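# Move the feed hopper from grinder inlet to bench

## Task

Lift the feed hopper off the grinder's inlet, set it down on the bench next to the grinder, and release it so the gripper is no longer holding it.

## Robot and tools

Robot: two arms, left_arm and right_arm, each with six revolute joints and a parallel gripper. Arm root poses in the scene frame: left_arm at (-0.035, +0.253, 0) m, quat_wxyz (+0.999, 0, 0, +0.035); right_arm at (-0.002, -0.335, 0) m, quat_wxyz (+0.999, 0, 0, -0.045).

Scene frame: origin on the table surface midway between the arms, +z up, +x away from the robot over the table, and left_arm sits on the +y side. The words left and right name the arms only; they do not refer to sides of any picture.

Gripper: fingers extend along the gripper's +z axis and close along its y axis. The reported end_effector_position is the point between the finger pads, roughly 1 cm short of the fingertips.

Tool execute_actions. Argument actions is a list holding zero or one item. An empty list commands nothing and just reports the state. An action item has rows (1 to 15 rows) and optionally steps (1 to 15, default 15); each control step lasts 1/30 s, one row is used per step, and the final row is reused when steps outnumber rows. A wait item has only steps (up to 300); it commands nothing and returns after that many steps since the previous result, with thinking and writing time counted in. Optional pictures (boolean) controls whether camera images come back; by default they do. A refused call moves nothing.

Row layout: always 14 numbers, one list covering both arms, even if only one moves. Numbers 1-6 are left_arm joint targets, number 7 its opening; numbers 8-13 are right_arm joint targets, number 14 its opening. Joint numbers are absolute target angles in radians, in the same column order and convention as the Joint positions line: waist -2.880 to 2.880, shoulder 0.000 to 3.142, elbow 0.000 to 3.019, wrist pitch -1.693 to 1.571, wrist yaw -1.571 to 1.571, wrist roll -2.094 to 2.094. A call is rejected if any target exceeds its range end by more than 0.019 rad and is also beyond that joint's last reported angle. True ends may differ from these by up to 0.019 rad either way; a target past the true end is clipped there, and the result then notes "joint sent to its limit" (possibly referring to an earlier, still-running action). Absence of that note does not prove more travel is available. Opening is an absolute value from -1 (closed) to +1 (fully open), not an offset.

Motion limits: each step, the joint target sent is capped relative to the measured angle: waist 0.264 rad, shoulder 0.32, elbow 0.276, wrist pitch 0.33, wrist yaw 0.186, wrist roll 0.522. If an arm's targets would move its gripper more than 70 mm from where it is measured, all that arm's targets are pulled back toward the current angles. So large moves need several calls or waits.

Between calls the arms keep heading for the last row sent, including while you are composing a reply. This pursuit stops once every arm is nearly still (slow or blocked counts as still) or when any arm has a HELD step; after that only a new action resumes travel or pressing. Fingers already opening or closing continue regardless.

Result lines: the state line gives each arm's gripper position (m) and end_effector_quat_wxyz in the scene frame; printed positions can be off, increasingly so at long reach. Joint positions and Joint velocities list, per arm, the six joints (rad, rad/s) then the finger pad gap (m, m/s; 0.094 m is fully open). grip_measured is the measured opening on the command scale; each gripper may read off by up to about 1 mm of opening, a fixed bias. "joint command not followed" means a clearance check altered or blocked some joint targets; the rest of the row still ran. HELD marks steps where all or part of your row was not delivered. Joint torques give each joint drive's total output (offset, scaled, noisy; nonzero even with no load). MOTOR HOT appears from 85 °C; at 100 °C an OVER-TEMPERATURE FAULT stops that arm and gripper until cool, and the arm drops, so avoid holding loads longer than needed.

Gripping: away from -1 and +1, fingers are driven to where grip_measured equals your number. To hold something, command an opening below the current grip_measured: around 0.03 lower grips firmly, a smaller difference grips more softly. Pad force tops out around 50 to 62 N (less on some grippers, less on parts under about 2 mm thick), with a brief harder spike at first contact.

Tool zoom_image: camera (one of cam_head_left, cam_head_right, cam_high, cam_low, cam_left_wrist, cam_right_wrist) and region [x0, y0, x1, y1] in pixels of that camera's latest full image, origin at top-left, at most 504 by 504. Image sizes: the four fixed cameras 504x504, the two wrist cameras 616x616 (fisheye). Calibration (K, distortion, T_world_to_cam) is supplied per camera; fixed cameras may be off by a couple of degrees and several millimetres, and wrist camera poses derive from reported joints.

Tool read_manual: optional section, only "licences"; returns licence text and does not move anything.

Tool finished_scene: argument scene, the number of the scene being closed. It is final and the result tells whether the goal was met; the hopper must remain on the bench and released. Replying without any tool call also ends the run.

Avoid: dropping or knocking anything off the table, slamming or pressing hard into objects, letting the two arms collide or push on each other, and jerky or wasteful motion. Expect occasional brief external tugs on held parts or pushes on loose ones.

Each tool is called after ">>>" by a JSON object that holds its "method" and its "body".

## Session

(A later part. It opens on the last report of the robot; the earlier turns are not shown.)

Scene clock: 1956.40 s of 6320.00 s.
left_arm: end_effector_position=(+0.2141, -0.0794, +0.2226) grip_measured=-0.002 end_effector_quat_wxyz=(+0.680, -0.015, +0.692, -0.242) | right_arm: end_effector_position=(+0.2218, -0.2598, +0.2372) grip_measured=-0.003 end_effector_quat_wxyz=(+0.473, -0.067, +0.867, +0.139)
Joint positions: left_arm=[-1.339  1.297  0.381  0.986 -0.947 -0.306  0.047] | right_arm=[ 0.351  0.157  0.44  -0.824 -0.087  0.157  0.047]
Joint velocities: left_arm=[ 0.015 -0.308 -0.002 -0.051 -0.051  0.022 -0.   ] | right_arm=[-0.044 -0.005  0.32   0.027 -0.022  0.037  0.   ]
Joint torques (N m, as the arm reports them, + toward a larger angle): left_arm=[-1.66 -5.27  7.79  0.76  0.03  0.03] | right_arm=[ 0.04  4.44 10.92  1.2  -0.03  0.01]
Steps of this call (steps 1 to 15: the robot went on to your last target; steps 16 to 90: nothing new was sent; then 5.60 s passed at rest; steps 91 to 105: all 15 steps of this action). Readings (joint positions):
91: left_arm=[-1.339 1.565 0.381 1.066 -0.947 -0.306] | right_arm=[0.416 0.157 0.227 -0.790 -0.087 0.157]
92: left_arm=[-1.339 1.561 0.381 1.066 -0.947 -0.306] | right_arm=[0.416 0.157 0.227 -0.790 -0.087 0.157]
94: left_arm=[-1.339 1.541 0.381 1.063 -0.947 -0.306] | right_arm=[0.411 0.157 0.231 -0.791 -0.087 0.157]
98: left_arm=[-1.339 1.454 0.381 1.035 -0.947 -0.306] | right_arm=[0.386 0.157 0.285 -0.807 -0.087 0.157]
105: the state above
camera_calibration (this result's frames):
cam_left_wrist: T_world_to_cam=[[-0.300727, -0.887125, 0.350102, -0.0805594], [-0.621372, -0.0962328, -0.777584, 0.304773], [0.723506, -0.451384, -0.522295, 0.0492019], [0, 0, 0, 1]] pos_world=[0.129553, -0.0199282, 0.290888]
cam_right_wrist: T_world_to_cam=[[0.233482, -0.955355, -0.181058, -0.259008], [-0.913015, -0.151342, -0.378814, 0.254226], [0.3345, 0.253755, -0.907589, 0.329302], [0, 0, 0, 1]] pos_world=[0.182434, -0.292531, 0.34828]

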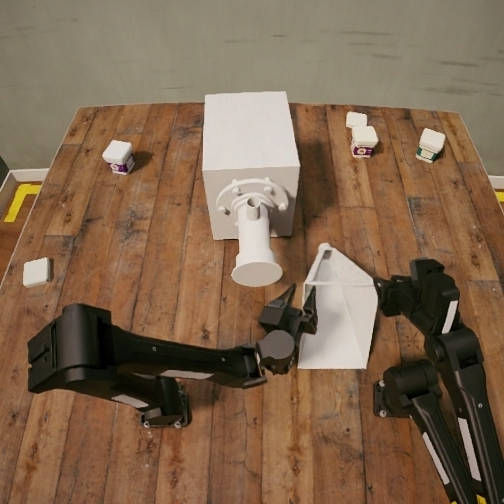

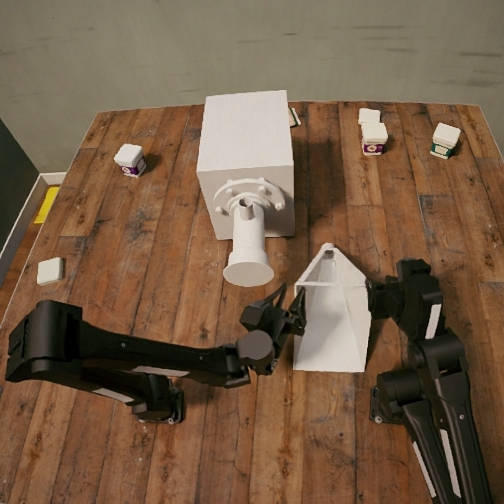

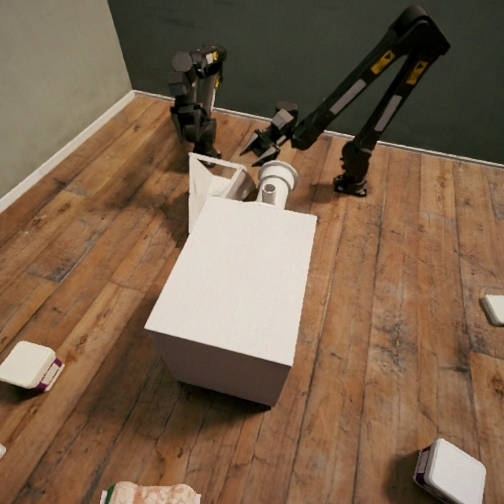

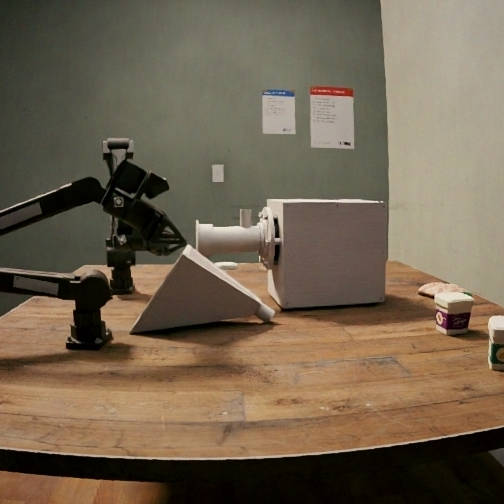

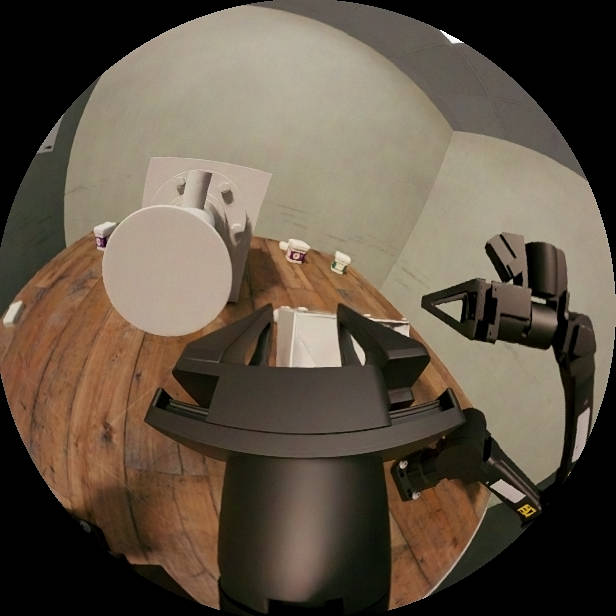

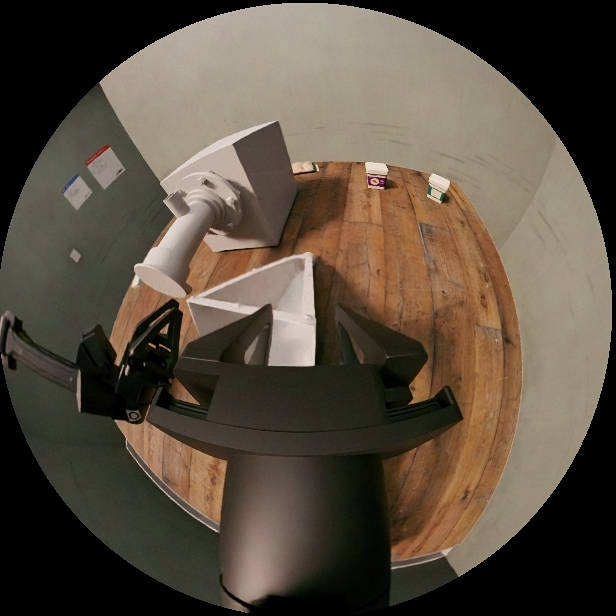

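>>> {"method": "execute_actions", "body": {"actions": [{"steps": 300}], "pictures": false}}

>>> {"method": "execute_actions", "body": {"actions": [{"steps": 300}], "pictures": false}}

>>> {"method": "execute_actions", "body": {"actions": [{"steps": 300}], "pictures": false}}

>>> {"method": "execute_actions", "body": {"actions": [{"steps": 300}], "pictures": false}}

>>> {"method": "execute_actions", "body": {"actions": [{"steps": 300}], "pictures": false}}

>>> {"method": "execute_actions", "body": {"actions": [{"steps": 300}], "pictures": false}}

>>> {"method": "execute_actions", "body": {"actions": [{"steps": 300}], "pictures": false}}

>>> {"method": "execute_actions", "body": {"actions": [{"steps": 300}], "pictures": false}}

>>> {"method": "execute_actions", "body": {"actions": [{"steps": 300}], "pictures": false}}

>>> {"method": "execute_actions", "body": {"actions": [{"steps": 300}]}}

Scene clock: 1966.87 s of 6320.00 s.
left_arm: end_effector_position=(+0.2140, -0.0789, +0.2234) grip_measured=-0.002 end_effector_quat_wxyz=(+0.679, -0.014, +0.693, -0.241) | right_arm: end_effector_position=(+0.2213, -0.2600, +0.2422) grip_measured=-0.003 end_effector_quat_wxyz=(+0.475, -0.066, +0.866, +0.140)
Joint positions: left_arm=[-1.339  1.292  0.381  0.978 -0.947 -0.306  0.047] | right_arm=[ 0.351  0.157  0.451 -0.831 -0.087  0.157  0.047]
Joint velocities: left_arm=[-0.034 -0.005 -0.002 -0.022 -0.007 -0.037  0.   ] | right_arm=[-0.005 -0.005 -0.012 -0.022 -0.022 -0.081  0.   ]
Joint torques (N m, as the arm reports them, + toward a larger angle): left_arm=[-1.6  -6.28  7.78  1.17  0.02  0.03] | right_arm=[-0.45  5.15 11.82  1.51 -0.05 -0.02]
Steps of this call (steps 1 to 30: the robot went on to your last target; steps 31 to 90: nothing new was sent; then 7.47 s passed at rest). Readings (joint positions):
1: left_arm=[-1.339 1.290 0.381 0.985 -0.947 -0.306] | right_arm=[0.351 0.157 0.449 -0.824 -0.087 0.157]
2: left_arm=[-1.339 1.289 0.381 0.984 -0.947 -0.306] | right_arm=[0.351 0.157 0.451 -0.824 -0.087 0.157]
4: left_arm=[-1.339 1.290 0.381 0.981 -0.947 -0.306] | right_arm=[0.351 0.157 0.451 -0.828 -0.087 0.157]
8: left_arm=[-1.339 1.292 0.381 0.978 -0.947 -0.306] | right_arm=[0.351 0.157 0.451 -0.831 -0.087 0.157]
90: the state above
All arms were judged still, so your last target was given up. Only a new action makes them travel on or press farther. Fingers that are still opening or closing keep moving.

Scene clock: 1976.87 s of 6320.00 s.
left_arm: end_effector_position=(+0.2140, -0.0789, +0.2234) grip_measured=-0.002 end_effector_quat_wxyz=(+0.679, -0.014, +0.693, -0.241) | right_arm: end_effector_position=(+0.2213, -0.2600, +0.2422) grip_measured=-0.003 end_effector_quat_wxyz=(+0.475, -0.066, +0.866, +0.140)
Joint positions: left_arm=[-1.339  1.292  0.381  0.978 -0.947 -0.306  0.047] | right_arm=[ 0.351  0.157  0.451 -0.831 -0.087  0.157  0.047]
Joint velocities: left_arm=[-0.024  0.005  0.007 -0.002  0.022 -0.037 -0.001] | right_arm=[-0.024 -0.015 -0.017  0.017  0.007  0.007 -0.   ]
Joint torques (N m, as the arm reports them, + toward a larger angle): left_arm=[-1.65 -6.29  7.77  1.17  0.02  0.03] | right_arm=[-1.25  4.75 11.84  1.59 -0.03 -0.05]
Steps of this call (steps 1 to 90: nothing new was sent; then 7.00 s passed at rest). Readings (joint positions):
1: left_arm=[-1.339 1.292 0.381 0.978 -0.947 -0.306] | right_arm=[0.351 0.157 0.451 -0.831 -0.087 0.157]
2: left_arm=[-1.339 1.292 0.381 0.978 -0.947 -0.306] | right_arm=[0.351 0.157 0.451 -0.831 -0.087 0.157]
4: left_arm=[-1.339 1.292 0.381 0.978 -0.947 -0.306] | right_arm=[0.351 0.157 0.451 -0.831 -0.087 0.157]
8: left_arm=[-1.339 1.292 0.381 0.978 -0.947 -0.306] | right_arm=[0.351 0.157 0.451 -0.831 -0.087 0.157]
90: the state above

Scene clock: 1986.87 s of 6320.00 s.
left_arm: end_effector_position=(+0.2140, -0.0789, +0.2234) grip_measured=-0.002 end_effector_quat_wxyz=(+0.679, -0.014, +0.693, -0.241) | right_arm: end_effector_position=(+0.2213, -0.2600, +0.2422) grip_measured=-0.003 end_effector_quat_wxyz=(+0.475, -0.066, +0.866, +0.140)
Joint positions: left_arm=[-1.339  1.292  0.381  0.978 -0.947 -0.306  0.047] | right_arm=[ 0.351  0.157  0.451 -0.831 -0.087  0.157  0.047]
Joint velocities: left_arm=[-0.015  0.005 -0.007 -0.007 -0.022  0.037 -0.   ] | right_arm=[-0.005  0.005 -0.002 -0.017 -0.051  0.037 -0.   ]
Joint torques (N m, as the arm reports them, + toward a larger angle): left_arm=[-1.66 -6.3   7.78  1.17  0.03  0.03] | right_arm=[ 0.47  5.23 11.73  1.49 -0.05  0.02]
Steps of this call (steps 1 to 90: nothing new was sent; then 7.00 s passed at rest). Readings (joint positions):
1: left_arm=[-1.339 1.292 0.381 0.978 -0.947 -0.306] | right_arm=[0.351 0.157 0.451 -0.831 -0.087 0.157]
2: left_arm=[-1.339 1.292 0.381 0.978 -0.947 -0.306] | right_arm=[0.351 0.157 0.451 -0.831 -0.087 0.157]
4: left_arm=[-1.339 1.292 0.381 0.978 -0.947 -0.306] | right_arm=[0.351 0.157 0.451 -0.831 -0.087 0.157]
8: left_arm=[-1.339 1.292 0.381 0.978 -0.947 -0.306] | right_arm=[0.351 0.157 0.451 -0.831 -0.087 0.157]
90: the state above

Scene clock: 1996.87 s of 6320.00 s.
left_arm: end_effector_position=(+0.2140, -0.0789, +0.2234) grip_measured=-0.002 end_effector_quat_wxyz=(+0.679, -0.014, +0.693, -0.241) | right_arm: end_effector_position=(+0.2213, -0.2600, +0.2422) grip_measured=-0.003 end_effector_quat_wxyz=(+0.475, -0.066, +0.866, +0.140)
Joint positions: left_arm=[-1.339  1.292  0.381  0.978 -0.947 -0.306  0.047] | right_arm=[ 0.351  0.157  0.451 -0.831 -0.087  0.157  0.047]
Joint velocities: left_arm=[-0.005 -0.005 -0.002 -0.007  0.007 -0.037  0.   ] | right_arm=[ 0.005 -0.015  0.002 -0.017 -0.037 -0.022  0.   ]
Joint torques (N m, as the arm reports them, + toward a larger angle): left_arm=[-1.62 -6.26  7.76  1.15  0.03  0.03] | right_arm=[ 0.    5.14 11.93  1.81 -0.02 -0.02]
Steps of this call (steps 1 to 90: nothing new was sent; then 7.00 s passed at rest). Readings (joint positions):
1: left_arm=[-1.339 1.292 0.381 0.978 -0.947 -0.306] | right_arm=[0.351 0.157 0.451 -0.831 -0.087 0.157]
2: left_arm=[-1.339 1.292 0.381 0.978 -0.947 -0.306] | right_arm=[0.351 0.157 0.451 -0.831 -0.087 0.157]
4: left_arm=[-1.339 1.292 0.381 0.978 -0.947 -0.306] | right_arm=[0.351 0.157 0.451 -0.831 -0.087 0.157]
8: left_arm=[-1.339 1.292 0.381 0.978 -0.947 -0.306] | right_arm=[0.351 0.157 0.451 -0.831 -0.087 0.157]
90: the state above

Scene clock: 2006.87 s of 6320.00 s.
left_arm: end_effector_position=(+0.2140, -0.0789, +0.2234) grip_measured=-0.002 end_effector_quat_wxyz=(+0.679, -0.014, +0.693, -0.241) | right_arm: end_effector_position=(+0.2213, -0.2600, +0.2422) grip_measured=-0.003 end_effector_quat_wxyz=(+0.475, -0.066, +0.866, +0.140)
Joint positions: left_arm=[-1.339  1.292  0.381  0.978 -0.947 -0.306  0.047] | right_arm=[ 0.351  0.157  0.451 -0.831 -0.087  0.157  0.047]
Joint velocities: left_arm=[-0.005  0.005 -0.027 -0.002 -0.007  0.081  0.   ] | right_arm=[ 0.005 -0.005  0.007 -0.012  0.022 -0.066 -0.   ]
Joint torques (N m, as the arm reports them, + toward a larger angle): left_arm=[-1.68 -6.37  7.76  1.18  0.03  0.03] | right_arm=[-0.74  4.65 11.78  1.65  0.01 -0.01]
Steps of this call (steps 1 to 90: nothing new was sent; then 7.00 s passed at rest). Readings (joint positions):
1: left_arm=[-1.339 1.292 0.381 0.978 -0.947 -0.306] | right_arm=[0.351 0.157 0.451 -0.831 -0.087 0.157]
2: left_arm=[-1.339 1.292 0.381 0.978 -0.947 -0.306] | right_arm=[0.351 0.157 0.451 -0.831 -0.087 0.157]
4: left_arm=[-1.339 1.292 0.381 0.978 -0.947 -0.306] | right_arm=[0.351 0.157 0.451 -0.831 -0.087 0.157]
8: left_arm=[-1.339 1.292 0.381 0.978 -0.947 -0.306] | right_arm=[0.351 0.157 0.451 -0.831 -0.087 0.157]
90: the state above

Scene clock: 2016.87 s of 6320.00 s.
left_arm: end_effector_position=(+0.2140, -0.0789, +0.2234) grip_measured=-0.002 end_effector_quat_wxyz=(+0.679, -0.014, +0.693, -0.241) | right_arm: end_effector_position=(+0.2213, -0.2600, +0.2422) grip_measured=-0.003 end_effector_quat_wxyz=(+0.475, -0.066, +0.866, +0.140)
Joint positions: left_arm=[-1.339  1.292  0.381  0.978 -0.947 -0.306  0.047] | right_arm=[ 0.351  0.157  0.451 -0.831 -0.087  0.157  0.047]
Joint velocities: left_arm=[-0.024 -0.015 -0.017 -0.007 -0.007 -0.022 -0.001] | right_arm=[-0.015 -0.015  0.002  0.002 -0.022 -0.081  0.002]
Joint torques (N m, as the arm reports them, + toward a larger angle): left_arm=[-1.64 -6.31  7.76  1.15  0.03  0.03] | right_arm=[-0.02  5.36 11.8   1.54 -0.08 -0.04]
Steps of this call (steps 1 to 90: nothing new was sent; then 7.00 s passed at rest). Readings (joint positions):
1: left_arm=[-1.339 1.292 0.381 0.978 -0.947 -0.306] | right_arm=[0.351 0.157 0.451 -0.831 -0.087 0.157]
2: left_arm=[-1.339 1.292 0.381 0.978 -0.947 -0.306] | right_arm=[0.351 0.157 0.451 -0.831 -0.087 0.157]
4: left_arm=[-1.339 1.292 0.381 0.978 -0.947 -0.306] | right_arm=[0.351 0.157 0.451 -0.831 -0.087 0.157]
8: left_arm=[-1.339 1.292 0.381 0.978 -0.947 -0.306] | right_arm=[0.351 0.157 0.451 -0.831 -0.087 0.157]
90: the state above

Scene clock: 2026.87 s of 6320.00 s.
left_arm: end_effector_position=(+0.2140, -0.0789, +0.2234) grip_measured=-0.002 end_effector_quat_wxyz=(+0.679, -0.014, +0.693, -0.241) | right_arm: end_effector_position=(+0.2213, -0.2600, +0.2422) grip_measured=-0.003 end_effector_quat_wxyz=(+0.475, -0.066, +0.866, +0.140)
Joint positions: left_arm=[-1.339  1.292  0.381  0.978 -0.947 -0.306  0.047] | right_arm=[ 0.351  0.157  0.451 -0.831 -0.087  0.157  0.047]
Joint velocities: left_arm=[ 0.005  0.005  0.002  0.002  0.051  0.037 -0.001] | right_arm=[-0.005  0.005  0.012  0.002  0.007 -0.037  0.001]
Joint torques (N m, as the arm reports them, + toward a larger angle): left_arm=[-1.64 -6.32  7.76  1.16  0.02  0.03] | right_arm=[ 0.    5.41 11.81  1.5  -0.02  0.06]
Steps of this call (steps 1 to 90: nothing new was sent; then 7.00 s passed at rest). Readings (joint positions):
1: left_arm=[-1.339 1.292 0.381 0.978 -0.947 -0.306] | right_arm=[0.351 0.157 0.451 -0.831 -0.087 0.157]
2: left_arm=[-1.339 1.292 0.381 0.978 -0.947 -0.306] | right_arm=[0.351 0.157 0.451 -0.831 -0.087 0.157]
4: left_arm=[-1.339 1.292 0.381 0.978 -0.947 -0.306] | right_arm=[0.351 0.157 0.451 -0.831 -0.087 0.157]
8: left_arm=[-1.339 1.292 0.381 0.978 -0.947 -0.306] | right_arm=[0.351 0.157 0.451 -0.831 -0.087 0.157]
90: the state above

Scene clock: 2036.87 s of 6320.00 s.
left_arm: end_effector_position=(+0.2140, -0.0789, +0.2234) grip_measured=-0.002 end_effector_quat_wxyz=(+0.679, -0.014, +0.693, -0.241) | right_arm: end_effector_position=(+0.2213, -0.2600, +0.2422) grip_measured=-0.003 end_effector_quat_wxyz=(+0.475, -0.066, +0.866, +0.140)
Joint positions: left_arm=[-1.339  1.292  0.381  0.978 -0.947 -0.306  0.047] | right_arm=[ 0.351  0.157  0.451 -0.831 -0.087  0.157  0.047]
Joint velocities: left_arm=[-0.024 -0.005  0.002 -0.002  0.022 -0.037 -0.001] | right_arm=[-0.005 -0.005 -0.017 -0.007 -0.022  0.022  0.   ]
Joint torques (N m, as the arm reports them, + toward a larger angle): left_arm=[-1.6  -6.33  7.76  1.17  0.03  0.03] | right_arm=[ 0.23  4.91 11.69  1.64 -0.08 -0.01]
Steps of this call (steps 1 to 90: nothing new was sent; then 7.00 s passed at rest). Readings (joint positions):
1: left_arm=[-1.339 1.292 0.381 0.978 -0.947 -0.306] | right_arm=[0.351 0.157 0.451 -0.831 -0.087 0.157]
2: left_arm=[-1.339 1.292 0.381 0.978 -0.947 -0.306] | right_arm=[0.351 0.157 0.451 -0.831 -0.087 0.157]
4: left_arm=[-1.339 1.292 0.381 0.978 -0.947 -0.306] | right_arm=[0.351 0.157 0.451 -0.831 -0.087 0.157]
8: left_arm=[-1.339 1.292 0.381 0.978 -0.947 -0.306] | right_arm=[0.351 0.157 0.451 -0.831 -0.087 0.157]
90: the state above

Scene clock: 2046.87 s of 6320.00 s.
left_arm: end_effector_position=(+0.2140, -0.0789, +0.2234) grip_measured=-0.002 end_effector_quat_wxyz=(+0.679, -0.014, +0.693, -0.241) | right_arm: end_effector_position=(+0.2213, -0.2600, +0.2422) grip_measured=-0.003 end_effector_quat_wxyz=(+0.475, -0.066, +0.866, +0.140)
Joint positions: left_arm=[-1.339  1.292  0.381  0.978 -0.947 -0.306  0.047] | right_arm=[ 0.351  0.157  0.451 -0.831 -0.087  0.157  0.047]
Joint velocities: left_arm=[ 0.005 -0.005 -0.007  0.002 -0.11   0.022 -0.   ] | right_arm=[-0.005 -0.005  0.002 -0.012 -0.051 -0.066 -0.001]
Joint torques (N m, as the arm reports them, + toward a larger angle): left_arm=[-1.61 -6.32  7.77  1.16  0.03  0.03] | right_arm=[-0.3   5.11 11.94  1.51 -0.02  0.  ]
Steps of this call (steps 1 to 90: nothing new was sent; then 7.00 s passed at rest). Readings (joint positions):
1: left_arm=[-1.339 1.292 0.381 0.978 -0.947 -0.306] | right_arm=[0.351 0.157 0.451 -0.831 -0.087 0.157]
2: left_arm=[-1.339 1.292 0.381 0.978 -0.947 -0.306] | right_arm=[0.351 0.157 0.451 -0.831 -0.087 0.157]
4: left_arm=[-1.339 1.292 0.381 0.978 -0.947 -0.306] | right_arm=[0.351 0.157 0.451 -0.831 -0.087 0.157]
8: left_arm=[-1.339 1.292 0.381 0.978 -0.947 -0.306] | right_arm=[0.351 0.157 0.451 -0.831 -0.087 0.157]
90: the state above

Scene clock: 2056.87 s of 6320.00 s.
left_arm: end_effector_position=(+0.2140, -0.0789, +0.2234) grip_measured=-0.002 end_effector_quat_wxyz=(+0.679, -0.014, +0.693, -0.241) | right_arm: end_effector_position=(+0.2213, -0.2600, +0.2422) grip_measured=-0.003 end_effector_quat_wxyz=(+0.475, -0.066, +0.866, +0.140)
Joint positions: left_arm=[-1.339  1.292  0.381  0.978 -0.947 -0.306  0.047] | right_arm=[ 0.351  0.157  0.451 -0.831 -0.087  0.157  0.047]
Joint velocities: left_arm=[ 0.024 -0.015  0.017 -0.012 -0.051  0.037 -0.001] | right_arm=[ 0.005 -0.005  0.002 -0.002  0.022  0.022  0.   ]
Joint torques (N m, as the arm reports them, + toward a larger angle): left_arm=[-1.64 -6.3   7.77  1.17  0.02  0.03] | right_arm=[-0.65  4.77 11.93  1.39 -0.12 -0.01]
Steps of this call (steps 1 to 90: nothing new was sent; then 7.00 s passed at rest). Readings (joint positions):
1: left_arm=[-1.339 1.292 0.381 0.978 -0.947 -0.306] | right_arm=[0.351 0.157 0.451 -0.831 -0.087 0.157]
2: left_arm=[-1.339 1.292 0.381 0.978 -0.947 -0.306] | right_arm=[0.351 0.157 0.451 -0.831 -0.087 0.157]
4: left_arm=[-1.339 1.292 0.381 0.978 -0.947 -0.306] | right_arm=[0.351 0.157 0.451 -0.831 -0.087 0.157]
8: left_arm=[-1.339 1.292 0.381 0.978 -0.947 -0.306] | right_arm=[0.351 0.157 0.451 -0.831 -0.087 0.157]
90: the state above
camera_calibration (this result's frames):
cam_left_wrist: T_world_to_cam=[[-0.300568, -0.887635, 0.348946, -0.0803385], [-0.621725, -0.0951001, -0.777441, 0.305529], [0.723268, -0.450623, -0.52328, 0.0502653], [0, 0, 0, 1]] pos_world=[0.129452, -0.0196048, 0.291867]
cam_right_wrist: T_world_to_cam=[[0.233919, -0.95523, -0.181155, -0.258242], [-0.911388, -0.150544, -0.383026, 0.256428], [0.338607, 0.254699, -0.9058, 0.333012], [0, 0, 0, 1]] pos_world=[0.181352, -0.292895, 0.353079]

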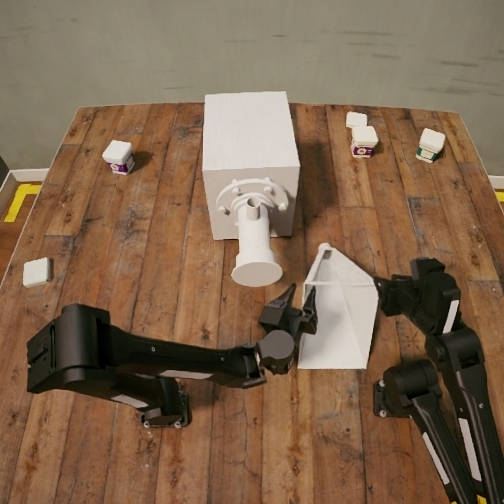

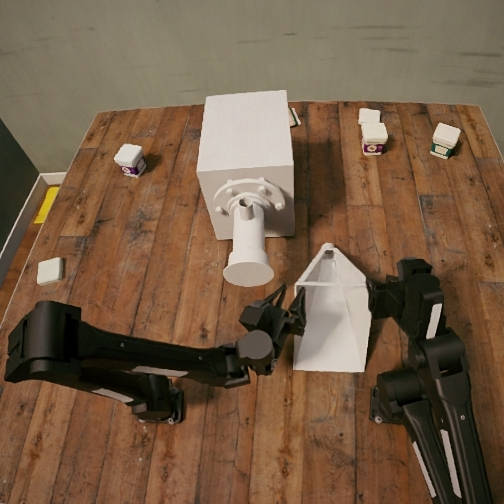

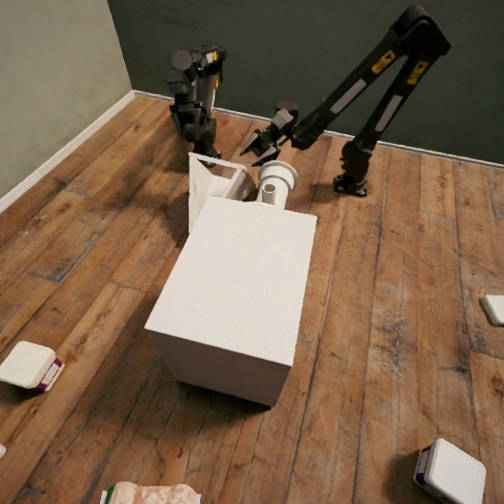

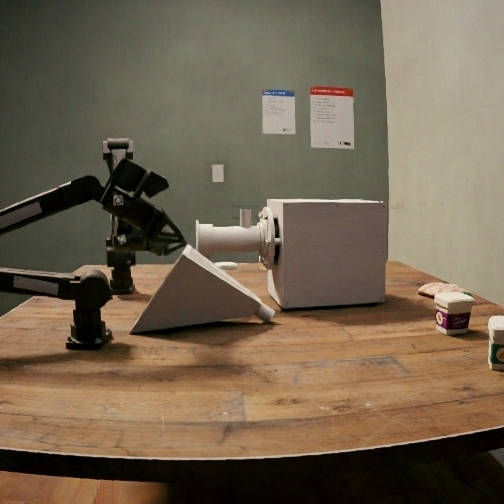

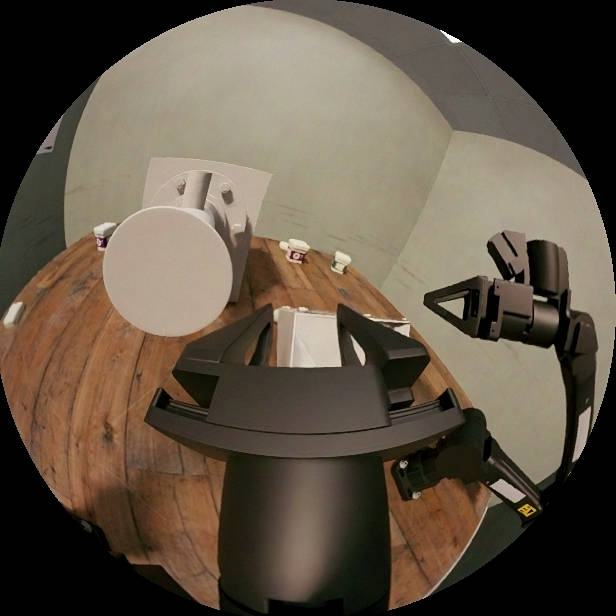

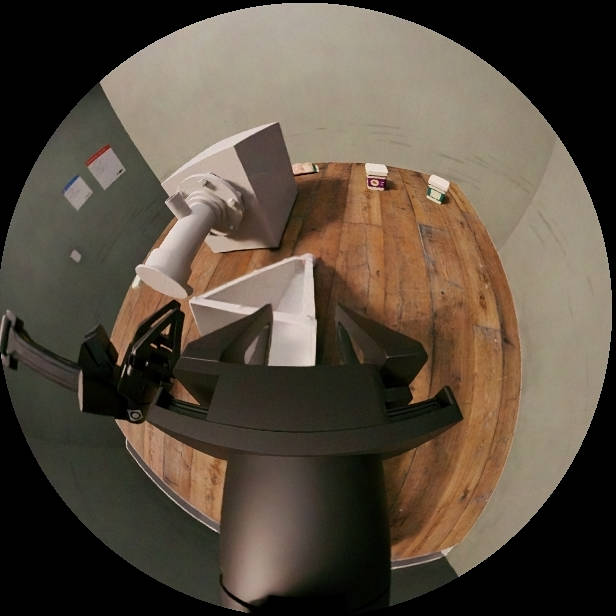

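>>> {"method": "finished_scene", "body": {"scene": 1}}

The scene is finished: the task was done.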